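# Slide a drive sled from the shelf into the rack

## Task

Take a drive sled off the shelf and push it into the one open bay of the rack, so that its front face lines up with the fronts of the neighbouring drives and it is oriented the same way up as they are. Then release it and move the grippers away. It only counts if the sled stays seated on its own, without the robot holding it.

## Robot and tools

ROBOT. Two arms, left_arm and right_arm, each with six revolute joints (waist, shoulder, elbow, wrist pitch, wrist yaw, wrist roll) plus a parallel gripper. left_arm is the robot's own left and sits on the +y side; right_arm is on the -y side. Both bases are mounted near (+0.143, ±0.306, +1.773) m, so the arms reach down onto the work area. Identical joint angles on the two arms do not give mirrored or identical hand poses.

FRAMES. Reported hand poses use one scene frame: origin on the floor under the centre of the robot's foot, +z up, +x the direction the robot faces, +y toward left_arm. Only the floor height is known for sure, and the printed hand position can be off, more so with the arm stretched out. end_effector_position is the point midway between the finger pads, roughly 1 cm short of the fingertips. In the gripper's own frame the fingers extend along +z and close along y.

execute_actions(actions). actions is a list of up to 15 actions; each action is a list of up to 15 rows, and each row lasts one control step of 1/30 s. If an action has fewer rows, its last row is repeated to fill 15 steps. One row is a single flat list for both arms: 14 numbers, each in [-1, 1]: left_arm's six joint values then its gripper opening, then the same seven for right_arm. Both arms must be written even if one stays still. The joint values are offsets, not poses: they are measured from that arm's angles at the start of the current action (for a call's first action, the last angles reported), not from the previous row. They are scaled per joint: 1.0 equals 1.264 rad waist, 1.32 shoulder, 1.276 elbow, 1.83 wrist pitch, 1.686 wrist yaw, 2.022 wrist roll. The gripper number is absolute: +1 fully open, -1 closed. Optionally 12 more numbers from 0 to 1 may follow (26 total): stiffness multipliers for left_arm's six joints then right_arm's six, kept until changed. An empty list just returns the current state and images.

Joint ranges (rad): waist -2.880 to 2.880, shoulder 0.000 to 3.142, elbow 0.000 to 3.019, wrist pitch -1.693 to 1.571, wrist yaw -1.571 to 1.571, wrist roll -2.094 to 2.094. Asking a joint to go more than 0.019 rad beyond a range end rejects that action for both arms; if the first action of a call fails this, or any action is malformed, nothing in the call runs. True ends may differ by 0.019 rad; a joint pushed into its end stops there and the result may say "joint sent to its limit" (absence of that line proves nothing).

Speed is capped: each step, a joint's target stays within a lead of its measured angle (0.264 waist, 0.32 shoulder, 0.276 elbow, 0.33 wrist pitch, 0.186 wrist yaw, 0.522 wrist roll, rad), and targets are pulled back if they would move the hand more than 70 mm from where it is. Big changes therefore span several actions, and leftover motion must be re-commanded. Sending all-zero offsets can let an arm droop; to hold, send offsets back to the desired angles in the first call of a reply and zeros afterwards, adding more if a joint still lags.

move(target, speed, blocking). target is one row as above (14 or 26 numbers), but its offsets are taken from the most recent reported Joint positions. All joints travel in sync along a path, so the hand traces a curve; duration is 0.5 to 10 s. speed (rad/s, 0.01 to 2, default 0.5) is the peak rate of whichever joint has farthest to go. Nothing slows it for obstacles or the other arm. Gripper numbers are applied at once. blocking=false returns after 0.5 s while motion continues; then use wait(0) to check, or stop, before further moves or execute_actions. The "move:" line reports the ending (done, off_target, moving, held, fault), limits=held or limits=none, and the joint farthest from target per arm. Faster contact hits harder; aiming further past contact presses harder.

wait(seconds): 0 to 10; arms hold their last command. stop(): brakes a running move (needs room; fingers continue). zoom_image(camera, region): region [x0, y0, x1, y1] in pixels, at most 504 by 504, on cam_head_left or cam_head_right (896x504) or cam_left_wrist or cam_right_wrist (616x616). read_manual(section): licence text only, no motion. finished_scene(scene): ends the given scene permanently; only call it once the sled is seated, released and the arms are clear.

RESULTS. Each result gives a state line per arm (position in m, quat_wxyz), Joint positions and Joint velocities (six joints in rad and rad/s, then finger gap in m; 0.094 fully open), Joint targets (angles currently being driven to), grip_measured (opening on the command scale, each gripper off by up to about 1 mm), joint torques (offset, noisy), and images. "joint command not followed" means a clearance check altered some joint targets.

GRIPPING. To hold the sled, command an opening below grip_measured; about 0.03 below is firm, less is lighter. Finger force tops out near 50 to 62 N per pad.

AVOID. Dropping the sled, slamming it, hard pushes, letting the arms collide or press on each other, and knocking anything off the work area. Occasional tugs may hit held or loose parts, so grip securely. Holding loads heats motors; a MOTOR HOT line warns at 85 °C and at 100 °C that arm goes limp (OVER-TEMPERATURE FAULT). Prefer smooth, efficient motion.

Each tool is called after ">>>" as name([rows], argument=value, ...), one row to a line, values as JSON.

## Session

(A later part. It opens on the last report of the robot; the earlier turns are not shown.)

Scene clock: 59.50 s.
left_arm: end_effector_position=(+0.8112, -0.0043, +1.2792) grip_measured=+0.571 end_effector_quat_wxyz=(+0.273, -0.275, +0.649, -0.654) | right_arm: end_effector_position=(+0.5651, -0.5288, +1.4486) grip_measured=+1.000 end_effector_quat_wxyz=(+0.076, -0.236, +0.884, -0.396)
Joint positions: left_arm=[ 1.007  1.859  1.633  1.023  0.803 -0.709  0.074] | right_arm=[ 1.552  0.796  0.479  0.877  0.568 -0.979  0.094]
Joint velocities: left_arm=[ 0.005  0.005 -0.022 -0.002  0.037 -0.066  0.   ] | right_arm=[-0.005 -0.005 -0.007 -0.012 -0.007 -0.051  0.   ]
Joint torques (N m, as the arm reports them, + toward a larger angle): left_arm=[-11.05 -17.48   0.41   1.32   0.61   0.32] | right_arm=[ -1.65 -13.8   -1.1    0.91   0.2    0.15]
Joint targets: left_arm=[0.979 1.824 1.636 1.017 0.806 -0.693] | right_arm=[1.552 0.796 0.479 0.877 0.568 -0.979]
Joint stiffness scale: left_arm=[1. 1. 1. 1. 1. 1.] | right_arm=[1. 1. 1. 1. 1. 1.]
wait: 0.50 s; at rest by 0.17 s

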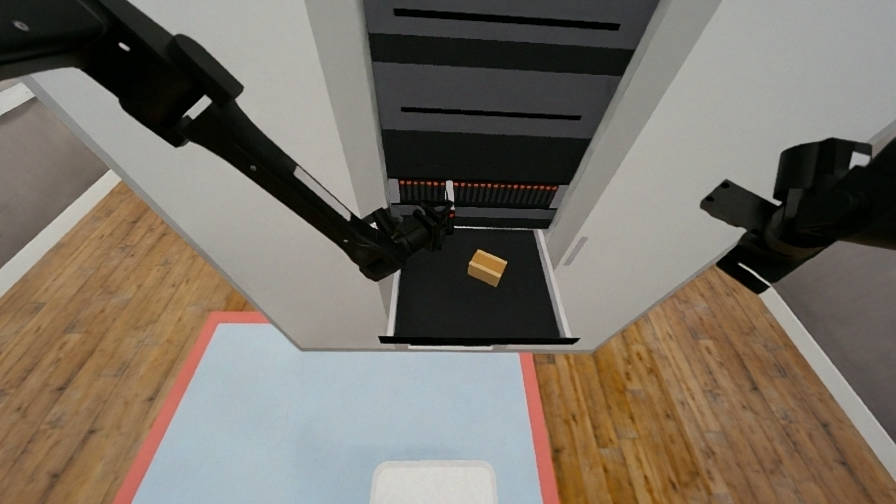

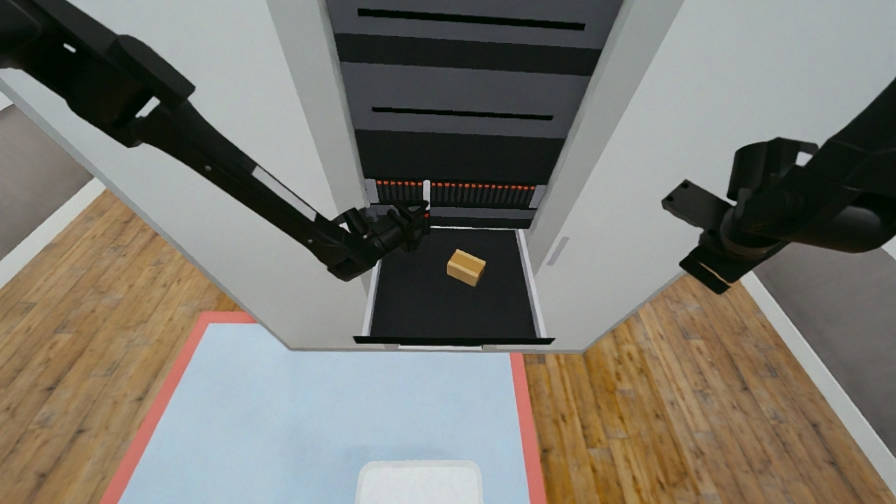

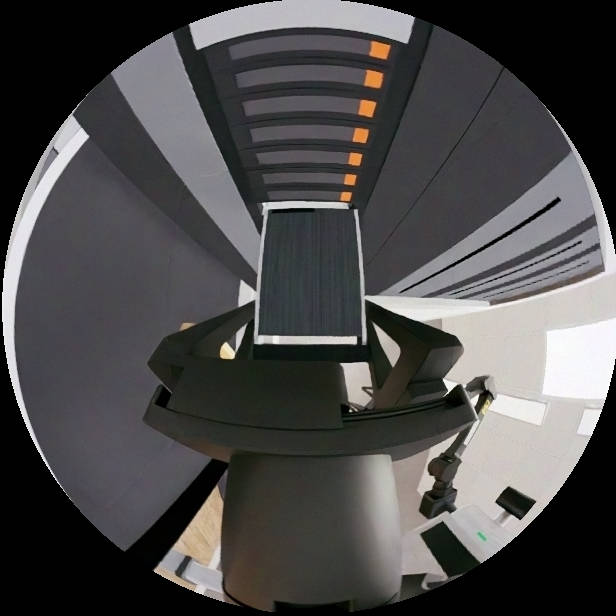

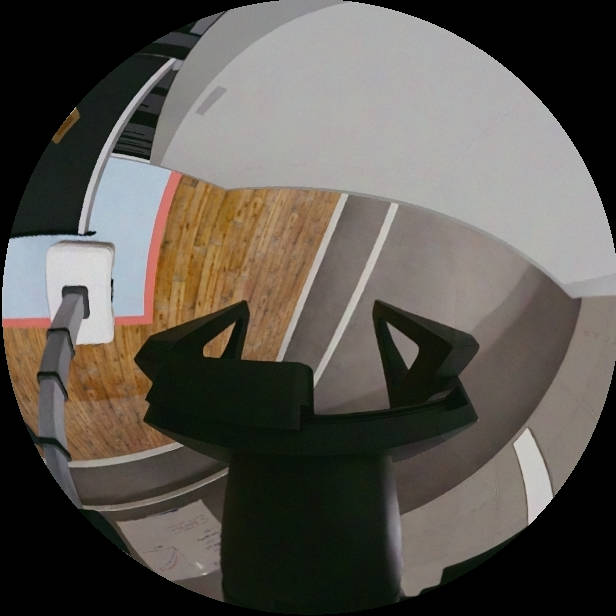

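>>> move(target=[0.009,-0.02,0.004,-0.004,0.003,0.009,0.5,0,0,0,0,0,0,1], speed=0.04)

>>> move(target=[-0.02,-0.025,0.045,-0.034,0.002,0.011,0.5,0,0,0,0,0,0,1], speed=0.04)

>>> zoom_image(camera="cam_head_left", region=[400,160,500,250])

Scene clock: 63.20 s.
left_arm: end_effector_position=(+0.8110, -0.0028, +1.2778) grip_measured=+0.571 end_effector_quat_wxyz=(+0.274, -0.275, +0.651, -0.653) | right_arm: end_effector_position=(+0.5651, -0.5288, +1.4486) grip_measured=+1.000 end_effector_quat_wxyz=(+0.076, -0.236, +0.884, -0.396)
Joint positions: left_arm=[ 1.01   1.859  1.633  1.023  0.802 -0.707  0.074] | right_arm=[ 1.552  0.796  0.479  0.877  0.568 -0.979  0.094]
Joint velocities: left_arm=[ 0.015  0.005  0.012 -0.002 -0.007 -0.022 -0.001] | right_arm=[-0.015 -0.015 -0.002 -0.007 -0.022  0.007  0.   ]
Joint torques (N m, as the arm reports them, + toward a larger angle): left_arm=[ -8.94 -16.77   0.54   1.3    0.77   0.3 ] | right_arm=[ -1.34 -13.54  -1.12   0.9    0.2    0.14]
Joint targets: left_arm=[1.018 1.832 1.638 1.016 0.809 -0.690] | right_arm=[1.552 0.796 0.479 0.877 0.568 -0.979]
Joint stiffness scale: left_arm=[1. 1. 1. 1. 1. 1.] | right_arm=[1. 1. 1. 1. 1. 1.]
move: off_target (left_arm); limits=none; left_arm: farthest joint: the shoulder, 0.026 radians from its target (0.026 radians at the start); right_arm: farthest joint: the waist, 0.000 radians from its target (0.000 radians at the start)

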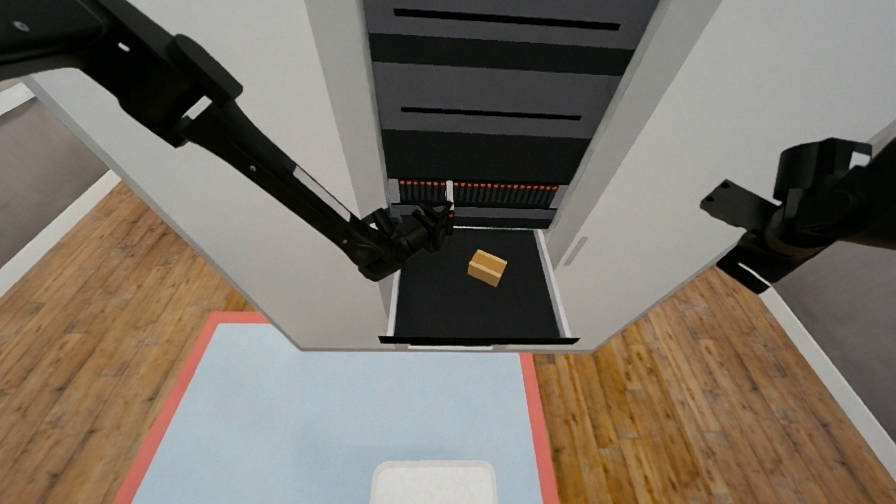

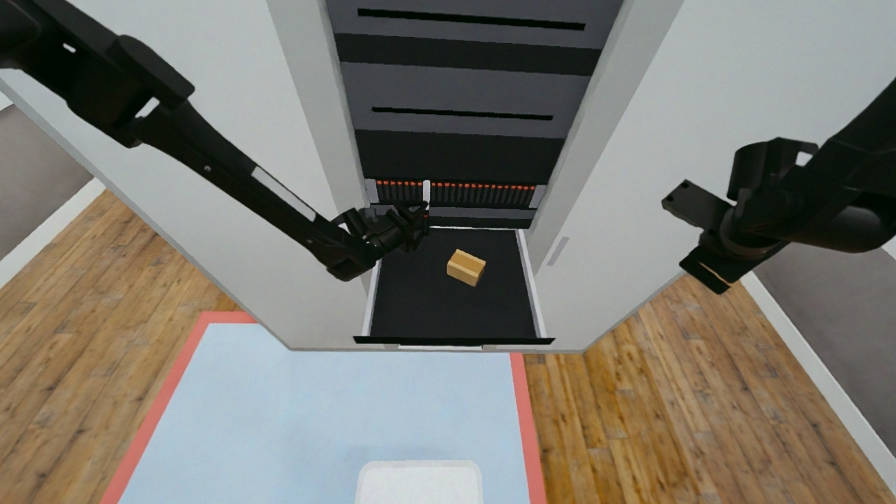

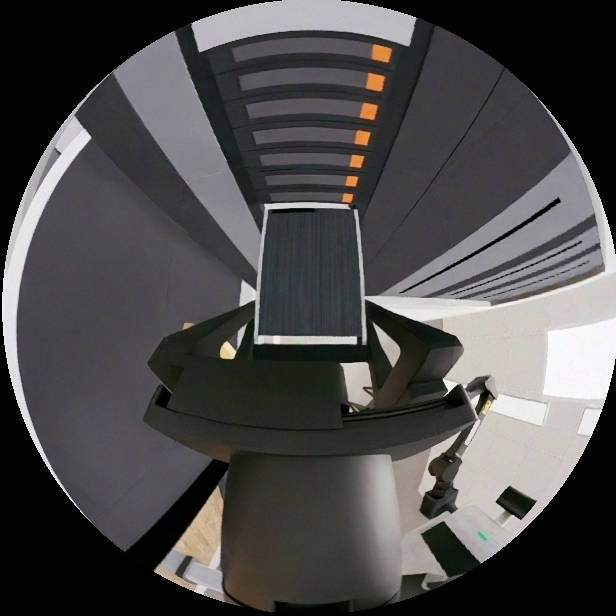

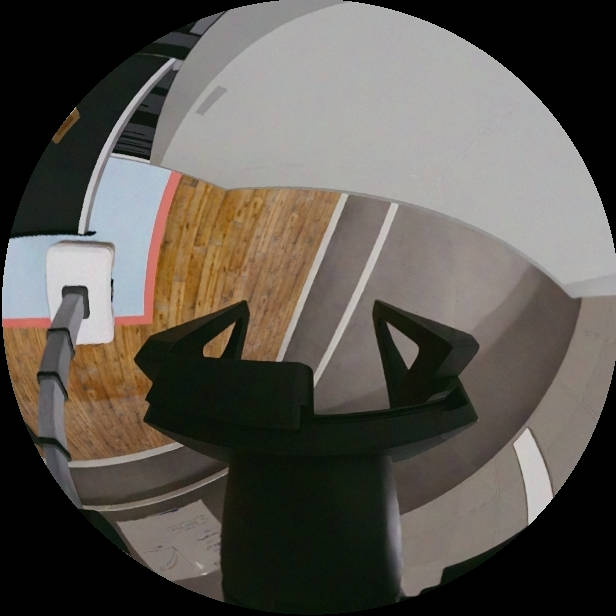

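Scene clock: 65.00 s.
left_arm: end_effector_position=(+0.8277, -0.0009, +1.2742) grip_measured=+0.571 end_effector_quat_wxyz=(+0.270, -0.275, +0.653, -0.652) | right_arm: end_effector_position=(+0.5651, -0.5288, +1.4486) grip_measured=+1.000 end_effector_quat_wxyz=(+0.076, -0.236, +0.884, -0.396)
Joint positions: left_arm=[ 1.01   1.859  1.68   0.965  0.801 -0.702  0.074] | right_arm=[ 1.552  0.796  0.479  0.877  0.568 -0.979  0.094]
Joint velocities: left_arm=[ 0.005 -0.015  0.002  0.002 -0.022  0.037  0.001] | right_arm=[-0.015  0.005 -0.007  0.012 -0.095  0.066  0.   ]
Joint torques (N m, as the arm reports them, + toward a larger angle): left_arm=[-10.87 -17.83   1.43   1.42   0.69   0.36] | right_arm=[ -1.53 -13.66  -1.15   0.89   0.2    0.14]
Joint targets: left_arm=[0.984 1.826 1.690 0.961 0.805 -0.685] | right_arm=[1.552 0.796 0.479 0.877 0.568 -0.979]
Joint stiffness scale: left_arm=[1. 1. 1. 1. 1. 1.] | right_arm=[1. 1. 1. 1. 1. 1.]
move: off_target (left_arm); limits=none; left_arm: farthest joint: the shoulder, 0.033 radians from its target (0.033 radians at the start); right_arm: farthest joint: the waist, 0.000 radians from its target (0.000 radians at the start)

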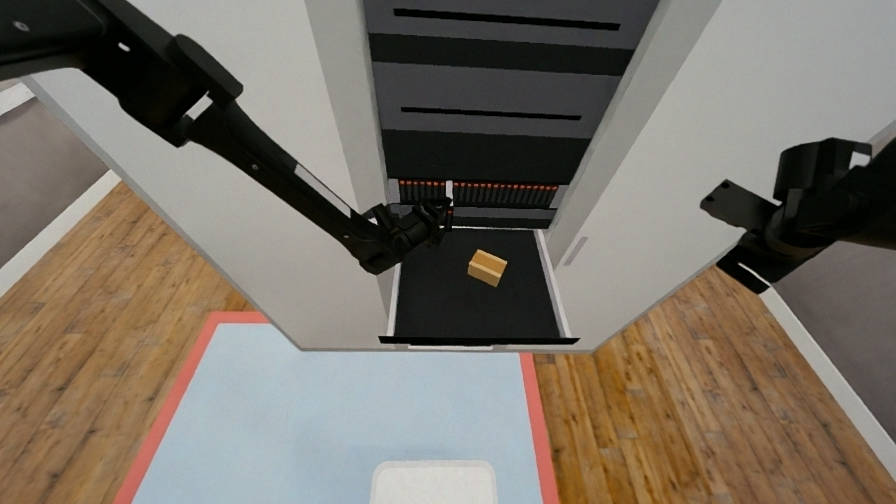

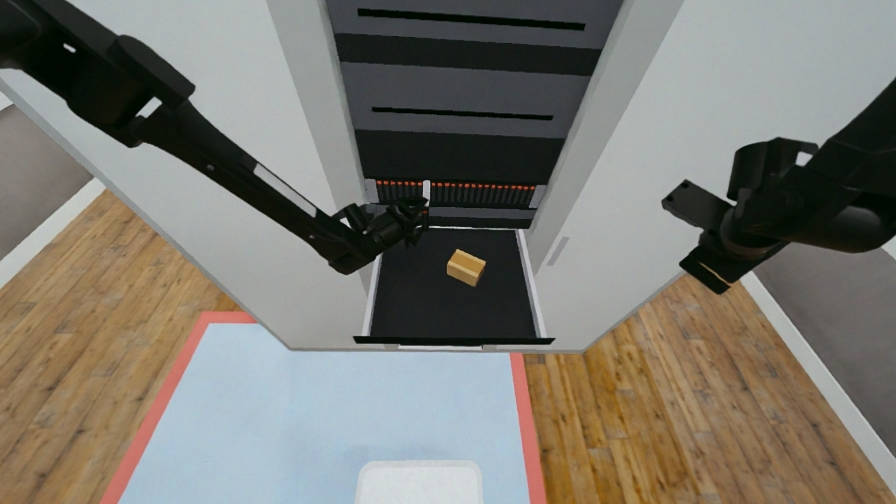

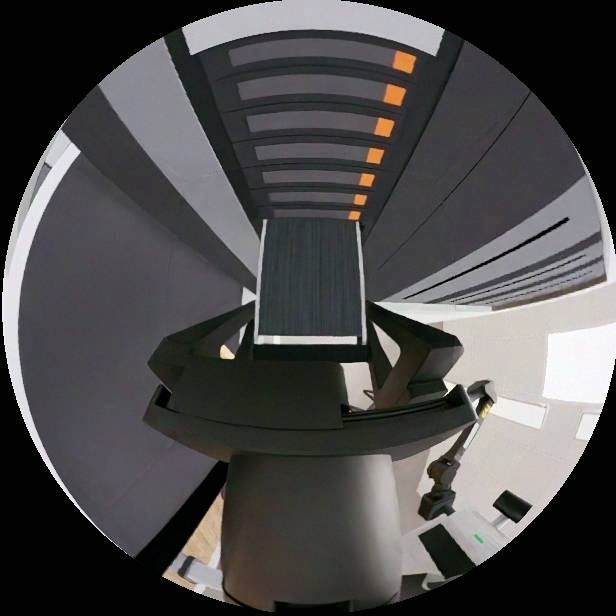

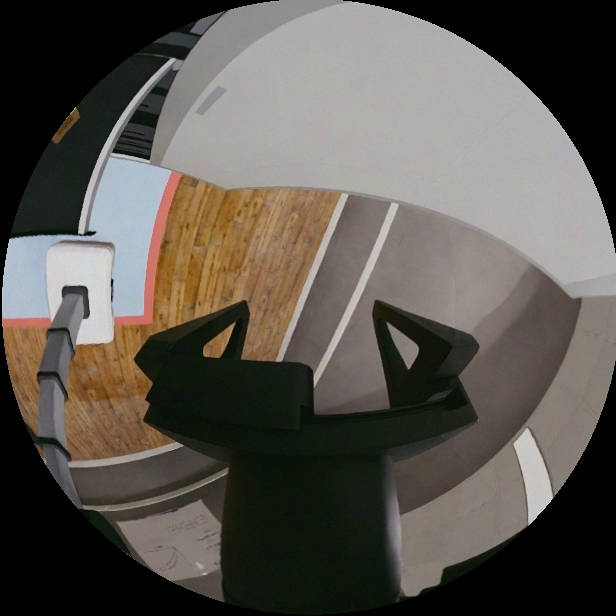

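Region (400, 160, 500, 250) of cam_head_left's 896x504 image, scaled by 5.040, with more detail than that image has; it fills the top 454 rows of this view, and the rest is white.

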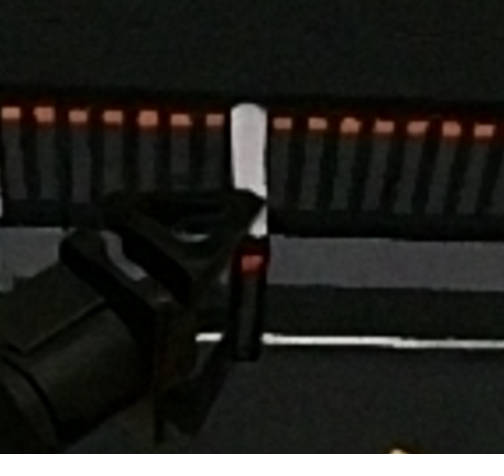

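In.

>>> move(target=[-0.035,-0.025,0.065,-0.036,0,0.012,0.5,0,0,0,0,0,0,1], speed=0.06)

>>> move(target=[-0.032,-0.025,0.065,-0.04,0,0.012,0.5,0,0,0,0,0,0,1], speed=0.06)

Scene clock: 68.97 s.
left_arm: end_effector_position=(+0.8327, -0.0033, +1.2735) grip_measured=+0.571 end_effector_quat_wxyz=(+0.266, -0.263, +0.656, -0.656) | right_arm: end_effector_position=(+0.5651, -0.5288, +1.4486) grip_measured=+1.000 end_effector_quat_wxyz=(+0.076, -0.236, +0.884, -0.396)
Joint positions: left_arm=[ 1.009  1.859  1.704  0.918  0.821 -0.676  0.074] | right_arm=[ 1.552  0.796  0.479  0.877  0.568 -0.979  0.094]
Joint velocities: left_arm=[-0.005 -0.005 -0.002 -0.002  0.022  0.022 -0.001] | right_arm=[-0.005 -0.015 -0.012 -0.017 -0.051 -0.007  0.   ]
Joint torques (N m, as the arm reports them, + toward a larger angle): left_arm=[-12.25 -17.99   6.56   0.74  -0.22   0.09] | right_arm=[ -1.44 -13.33  -1.18   0.88   0.2    0.14]
Joint targets: left_arm=[0.965 1.826 1.763 0.899 0.801 -0.678] | right_arm=[1.552 0.796 0.479 0.877 0.568 -0.979]
Joint stiffness scale: left_arm=[1. 1. 1. 1. 1. 1.] | right_arm=[1. 1. 1. 1. 1. 1.]
move: off_target (left_arm); limits=none; left_arm: farthest joint: the elbow, 0.059 radians from its target (0.083 radians at the start); right_arm: farthest joint: the waist, 0.000 radians from its target (0.000 radians at the start)

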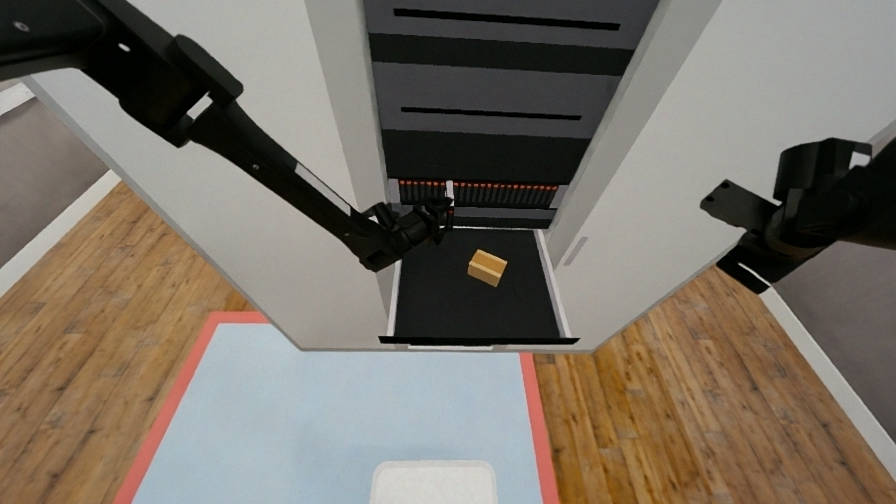

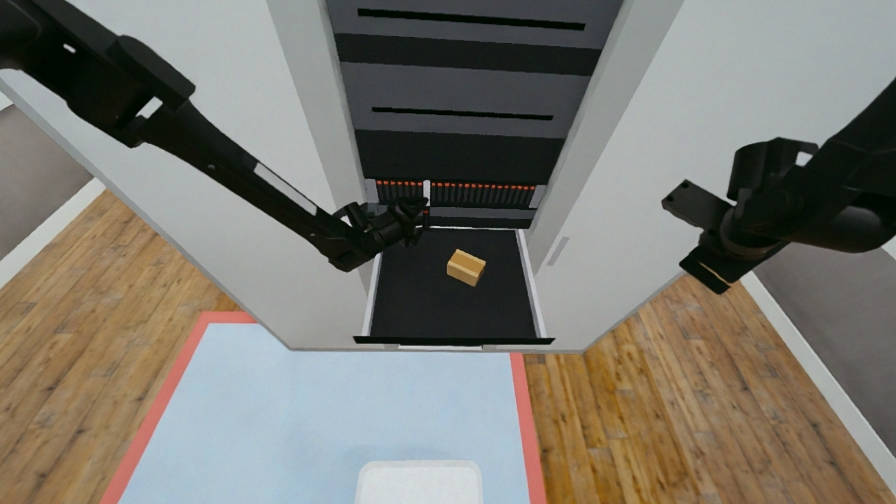

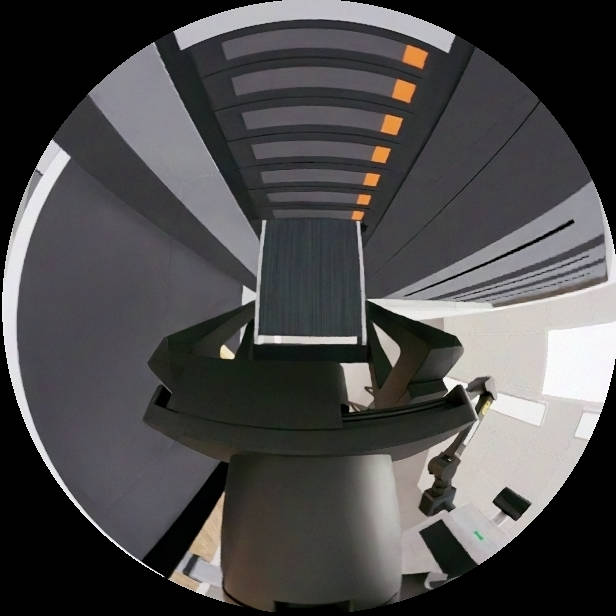

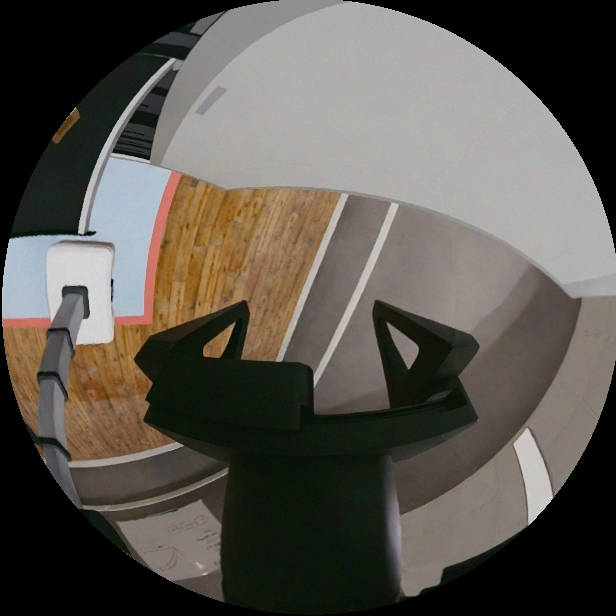

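Scene clock: 70.60 s.
left_arm: end_effector_position=(+0.8328, -0.0068, +1.2728) grip_measured=+0.571 end_effector_quat_wxyz=(+0.257, -0.249, +0.658, -0.663) | right_arm: end_effector_position=(+0.5651, -0.5288, +1.4486) grip_measured=+1.000 end_effector_quat_wxyz=(+0.076, -0.236, +0.884, -0.396)
Joint positions: left_arm=[ 1.01   1.859  1.72   0.87   0.85  -0.649  0.074] | right_arm=[ 1.552  0.796  0.479  0.877  0.568 -0.979  0.094]
Joint velocities: left_arm=[ 0.005 -0.015 -0.032 -0.002 -0.022 -0.007 -0.   ] | right_arm=[ 0.005 -0.005  0.002  0.002 -0.007 -0.022  0.   ]
Joint torques (N m, as the arm reports them, + toward a larger angle): left_arm=[-11.8  -17.95   7.45   0.47  -0.53   0.12] | right_arm=[ -1.57 -13.64  -1.15   0.9    0.2    0.15]
Joint targets: left_arm=[0.969 1.826 1.787 0.844 0.820 -0.652] | right_arm=[1.552 0.796 0.479 0.877 0.568 -0.979]
Joint stiffness scale: left_arm=[1. 1. 1. 1. 1. 1.] | right_arm=[1. 1. 1. 1. 1. 1.]
move: off_target (left_arm); limits=none; left_arm: farthest joint: the elbow, 0.067 radians from its target (0.083 radians at the start); right_arm: farthest joint: the waist, 0.000 radians from its target (0.000 radians at the start)

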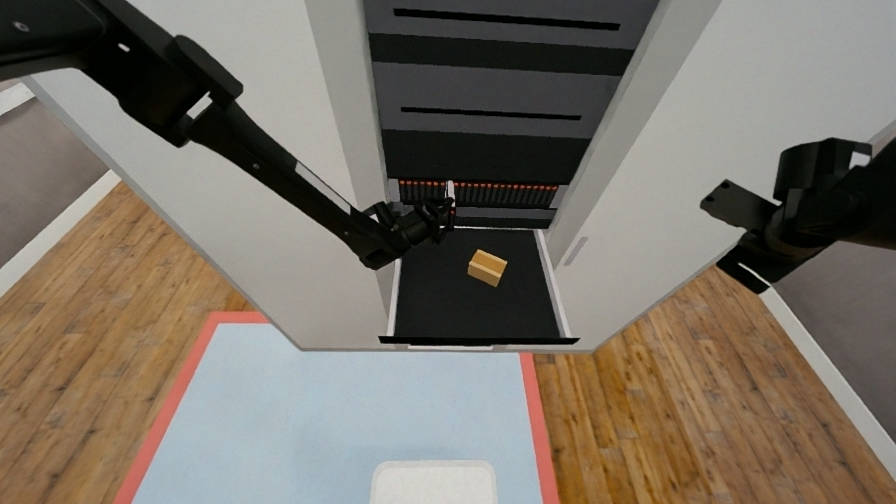

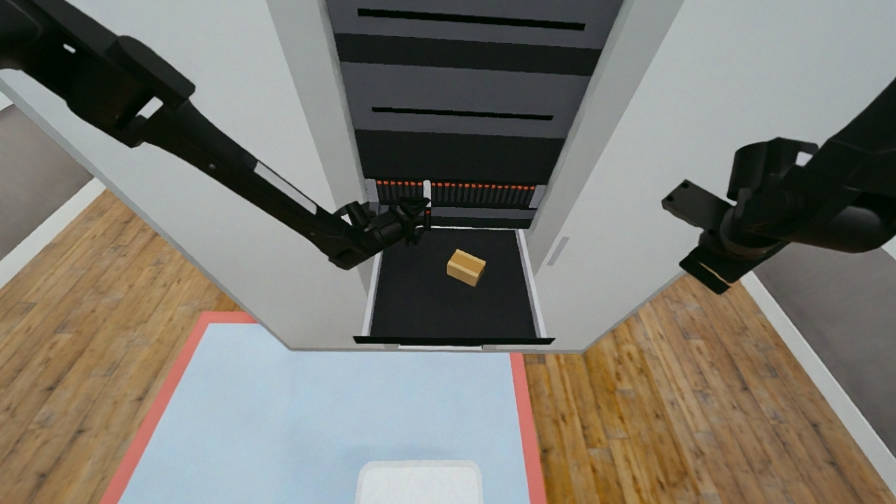

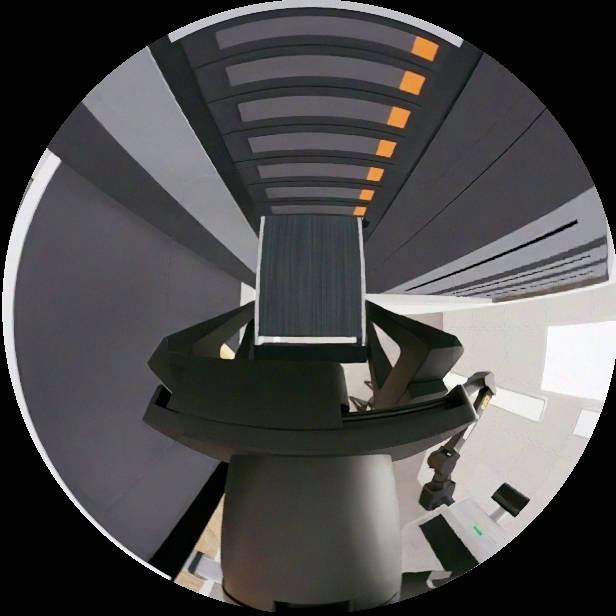

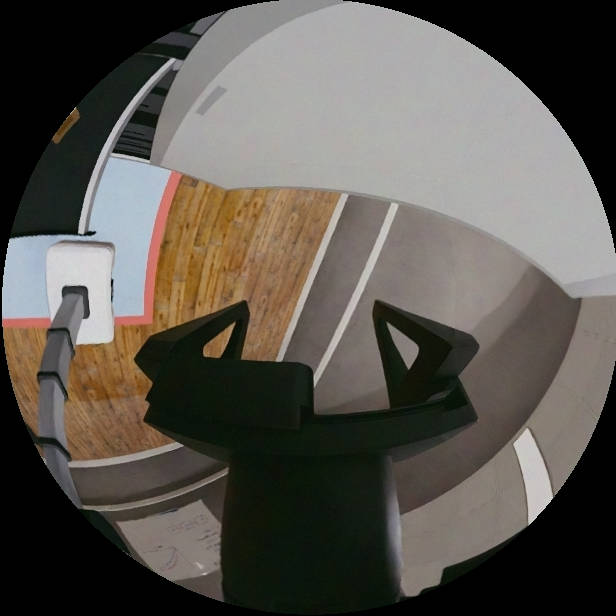

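>>> move(target=[-0.015,-0.036,-0.02,0.03,-0.02,-0.018,0.5,0,0,0,0,0,0,1], speed=0.06)

>>> zoom_image(camera="cam_head_left", region=[400,160,500,250])

Scene clock: 74.43 s.
left_arm: end_effector_position=(+0.8296, -0.0040, +1.2724) grip_measured=+0.571 end_effector_quat_wxyz=(+0.259, -0.263, +0.659, -0.656) | right_arm: end_effector_position=(+0.5651, -0.5288, +1.4486) grip_measured=+1.000 end_effector_quat_wxyz=(+0.076, -0.236, +0.884, -0.396)
Joint positions: left_arm=[ 1.01   1.854  1.696  0.902  0.822 -0.669  0.074] | right_arm=[ 1.552  0.796  0.479  0.877  0.568 -0.979  0.094]
Joint velocities: left_arm=[-0.015 -0.015  0.002 -0.012 -0.007 -0.095 -0.   ] | right_arm=[-0.015  0.005  0.007 -0.002 -0.022  0.037  0.   ]
Joint torques (N m, as the arm reports them, + toward a larger angle): left_arm=[-10.41 -18.78   0.36   2.45   0.3   -0.04] | right_arm=[ -1.59 -13.36  -1.12   0.9    0.21   0.14]
Joint targets: left_arm=[0.991 1.811 1.694 0.925 0.816 -0.685] | right_arm=[1.552 0.796 0.479 0.877 0.568 -0.979]
Joint stiffness scale: left_arm=[1. 1. 1. 1. 1. 1.] | right_arm=[1. 1. 1. 1. 1. 1.]
move: off_target (left_arm); limits=none; left_arm: farthest joint: the shoulder, 0.043 radians from its target (0.047 radians at the start); right_arm: farthest joint: the waist, 0.000 radians from its target (0.000 radians at the start)

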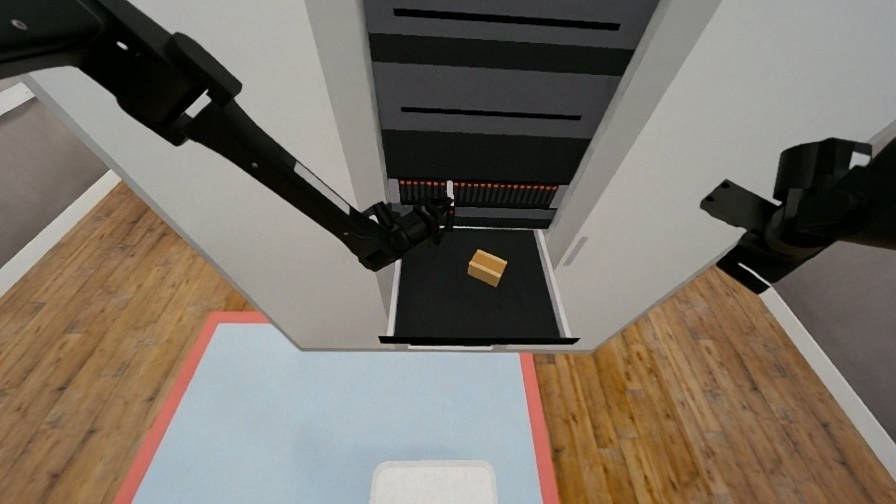

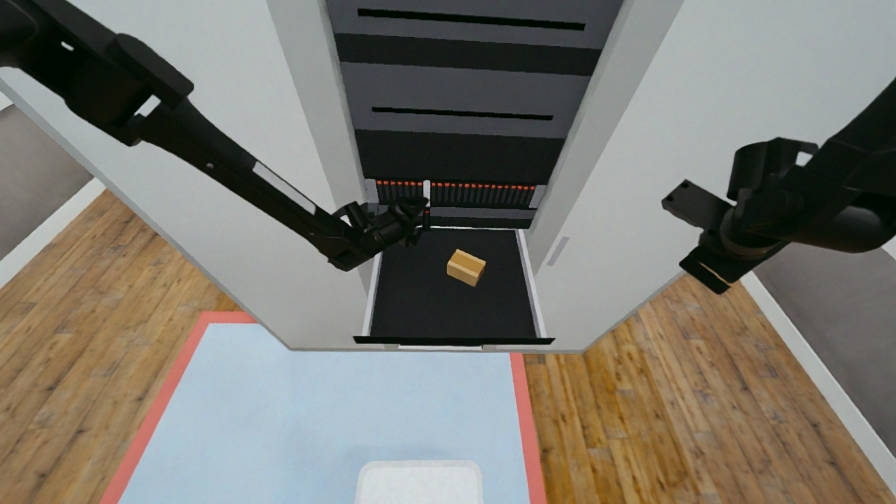

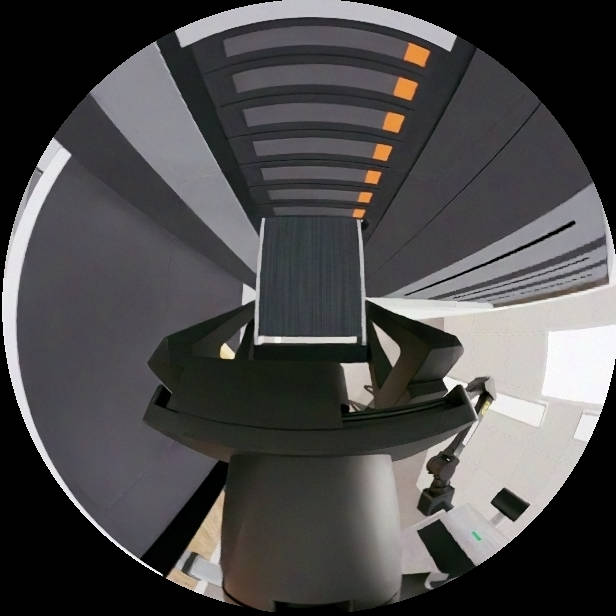

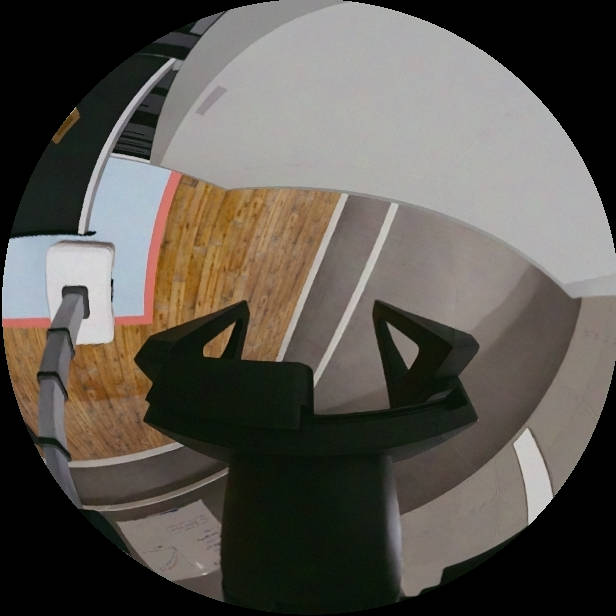

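Region (400, 160, 500, 250) of cam_head_left's 896x504 image, scaled by 5.040, with more detail than that image has; it fills the top 454 rows of this view, and the rest is white.

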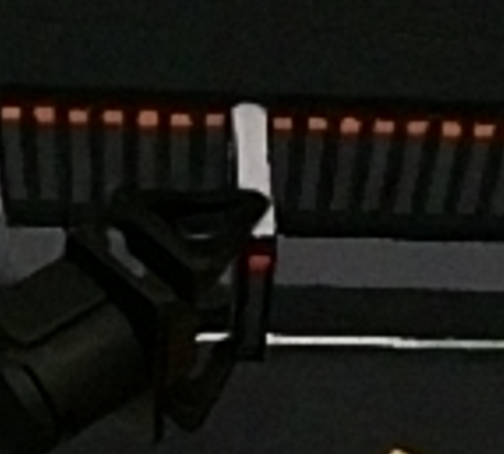

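>>> move(target=[-0.015,-0.043,-0.012,0.012,0.002,0,0.5,0,0,0,0,0,0,1], speed=0.06)

>>> move(target=[-0.02,-0.033,0.035,-0.012,0,0.005,0.5,0,0,0,0,0,0,1], speed=0.05)

>>> zoom_image(camera="cam_head_left", region=[400,160,500,250])

Scene clock: 79.53 s.
left_arm: end_effector_position=(+0.8286, -0.0027, +1.2749) grip_measured=+0.571 end_effector_quat_wxyz=(+0.257, -0.263, +0.659, -0.656) | right_arm: end_effector_position=(+0.5651, -0.5288, +1.4486) grip_measured=+1.000 end_effector_quat_wxyz=(+0.076, -0.236, +0.884, -0.396)
Joint positions: left_arm=[ 1.01   1.845  1.683  0.902  0.823 -0.669  0.074] | right_arm=[ 1.552  0.796  0.479  0.877  0.568 -0.979  0.094]
Joint velocities: left_arm=[-0.024 -0.015 -0.002 -0.007 -0.007  0.022 -0.   ] | right_arm=[-0.015 -0.005 -0.002 -0.022 -0.007  0.007  0.   ]
Joint torques (N m, as the arm reports them, + toward a larger angle): left_arm=[-10.3  -19.22   0.24   2.48   0.65   0.14] | right_arm=[ -1.26 -13.53  -1.15   0.9    0.22   0.14]
Joint targets: left_arm=[0.991 1.797 1.681 0.924 0.825 -0.669] | right_arm=[1.552 0.796 0.479 0.877 0.568 -0.979]
Joint stiffness scale: left_arm=[1. 1. 1. 1. 1. 1.] | right_arm=[1. 1. 1. 1. 1. 1.]
move: off_target (left_arm); limits=none; left_arm: farthest joint: the shoulder, 0.048 radians from its target (0.057 radians at the start); right_arm: farthest joint: the waist, 0.000 radians from its target (0.000 radians at the start)

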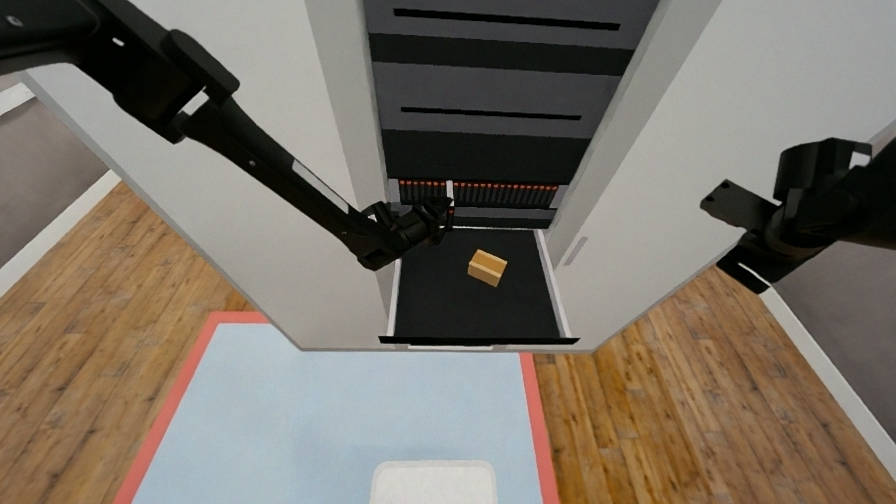

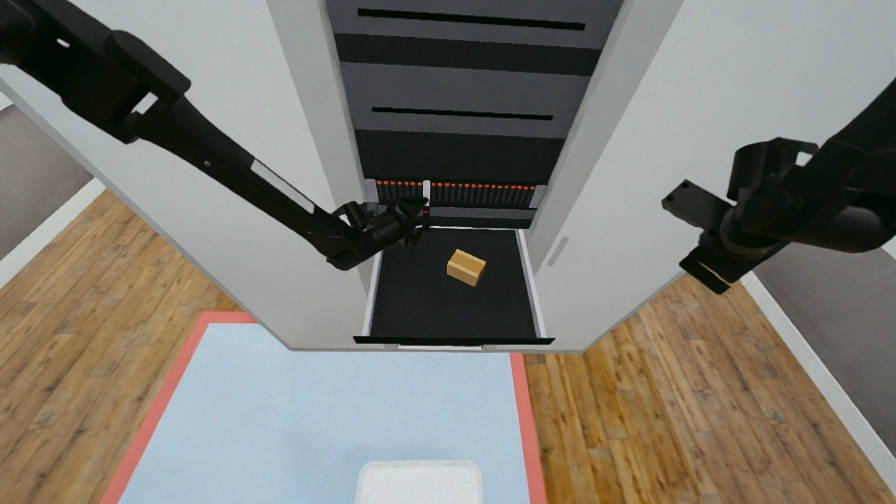

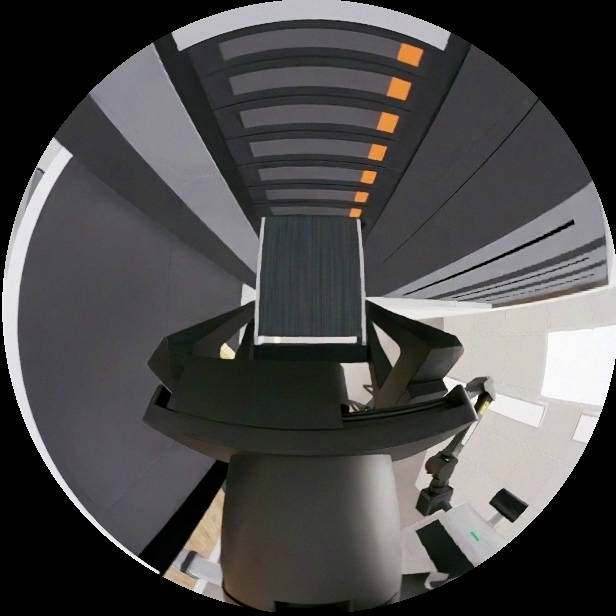

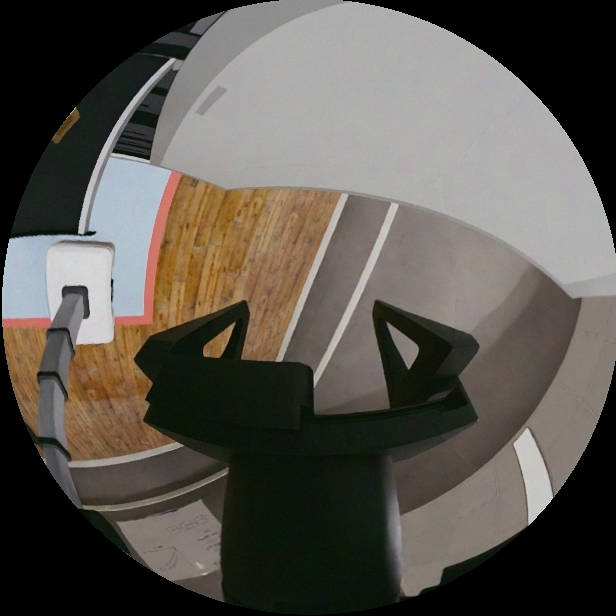

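Scene clock: 80.67 s.
left_arm: end_effector_position=(+0.8321, -0.0028, +1.2744) grip_measured=+0.571 end_effector_quat_wxyz=(+0.254, -0.263, +0.659, -0.658) | right_arm: end_effector_position=(+0.5651, -0.5288, +1.4486) grip_measured=+1.000 end_effector_quat_wxyz=(+0.076, -0.236, +0.884, -0.396)
Joint positions: left_arm=[ 1.01   1.845  1.695  0.884  0.827 -0.669  0.074] | right_arm=[ 1.552  0.796  0.479  0.877  0.568 -0.979  0.094]
Joint velocities: left_arm=[-0.015 -0.005  0.002  0.002 -0.037  0.037  0.001] | right_arm=[-0.005 -0.005  0.002  0.002  0.051 -0.037  0.   ]
Joint torques (N m, as the arm reports them, + toward a larger angle): left_arm=[-10.84 -18.76   3.87   1.38   0.38   0.25] | right_arm=[ -1.49 -13.52  -1.13   0.88   0.21   0.13]
Joint targets: left_arm=[0.985 1.801 1.728 0.880 0.823 -0.659] | right_arm=[1.552 0.796 0.479 0.877 0.568 -0.979]
Joint stiffness scale: left_arm=[1. 1. 1. 1. 1. 1.] | right_arm=[1. 1. 1. 1. 1. 1.]
move: off_target (left_arm); limits=none; left_arm: farthest joint: the shoulder, 0.044 radians from its target (0.044 radians at the start); right_arm: farthest joint: the waist, 0.000 radians from its target (0.000 radians at the start)

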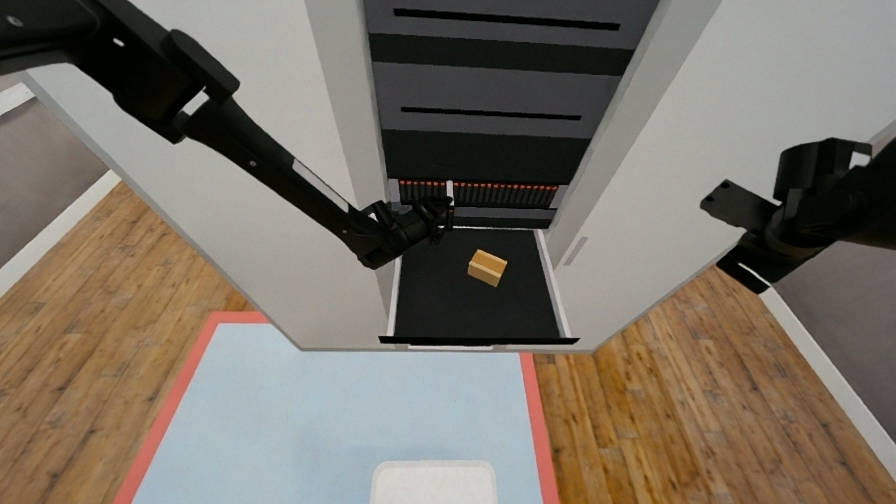

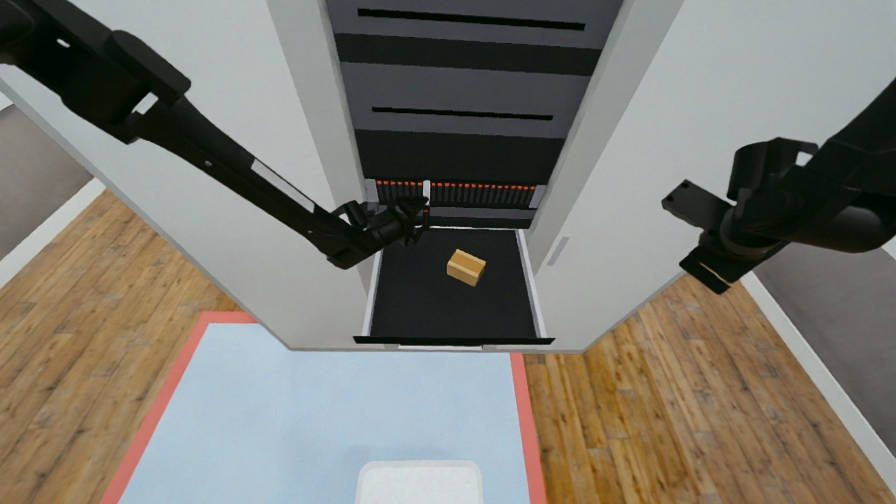

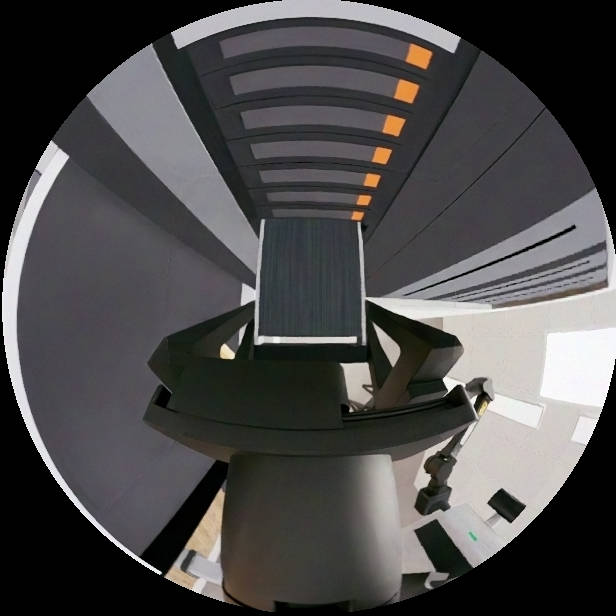

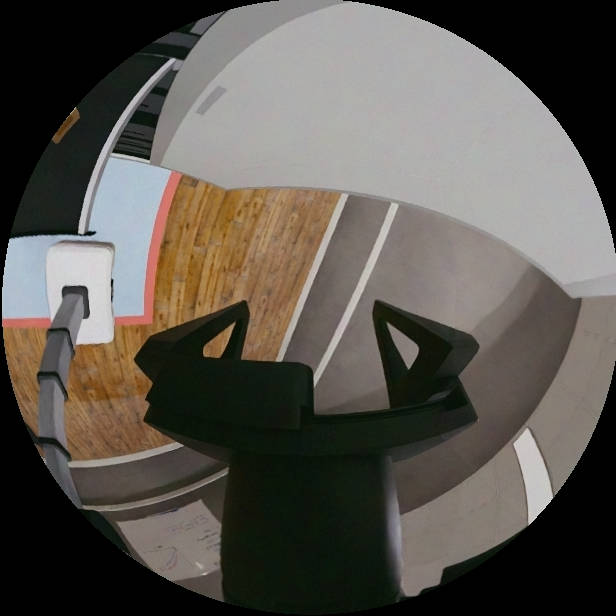

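Region (400, 160, 500, 250) of cam_head_left's 896x504 image, scaled by 5.040, with more detail than that image has; it fills the top 454 rows of this view, and the rest is white.

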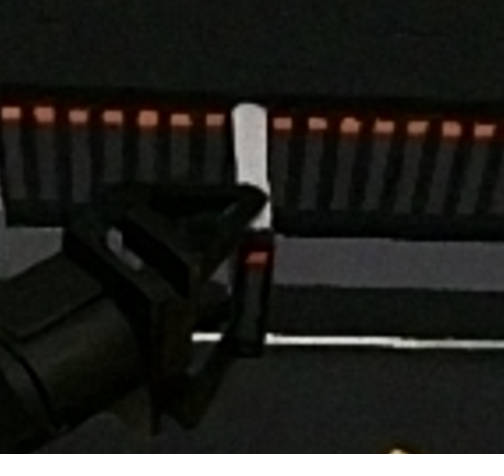

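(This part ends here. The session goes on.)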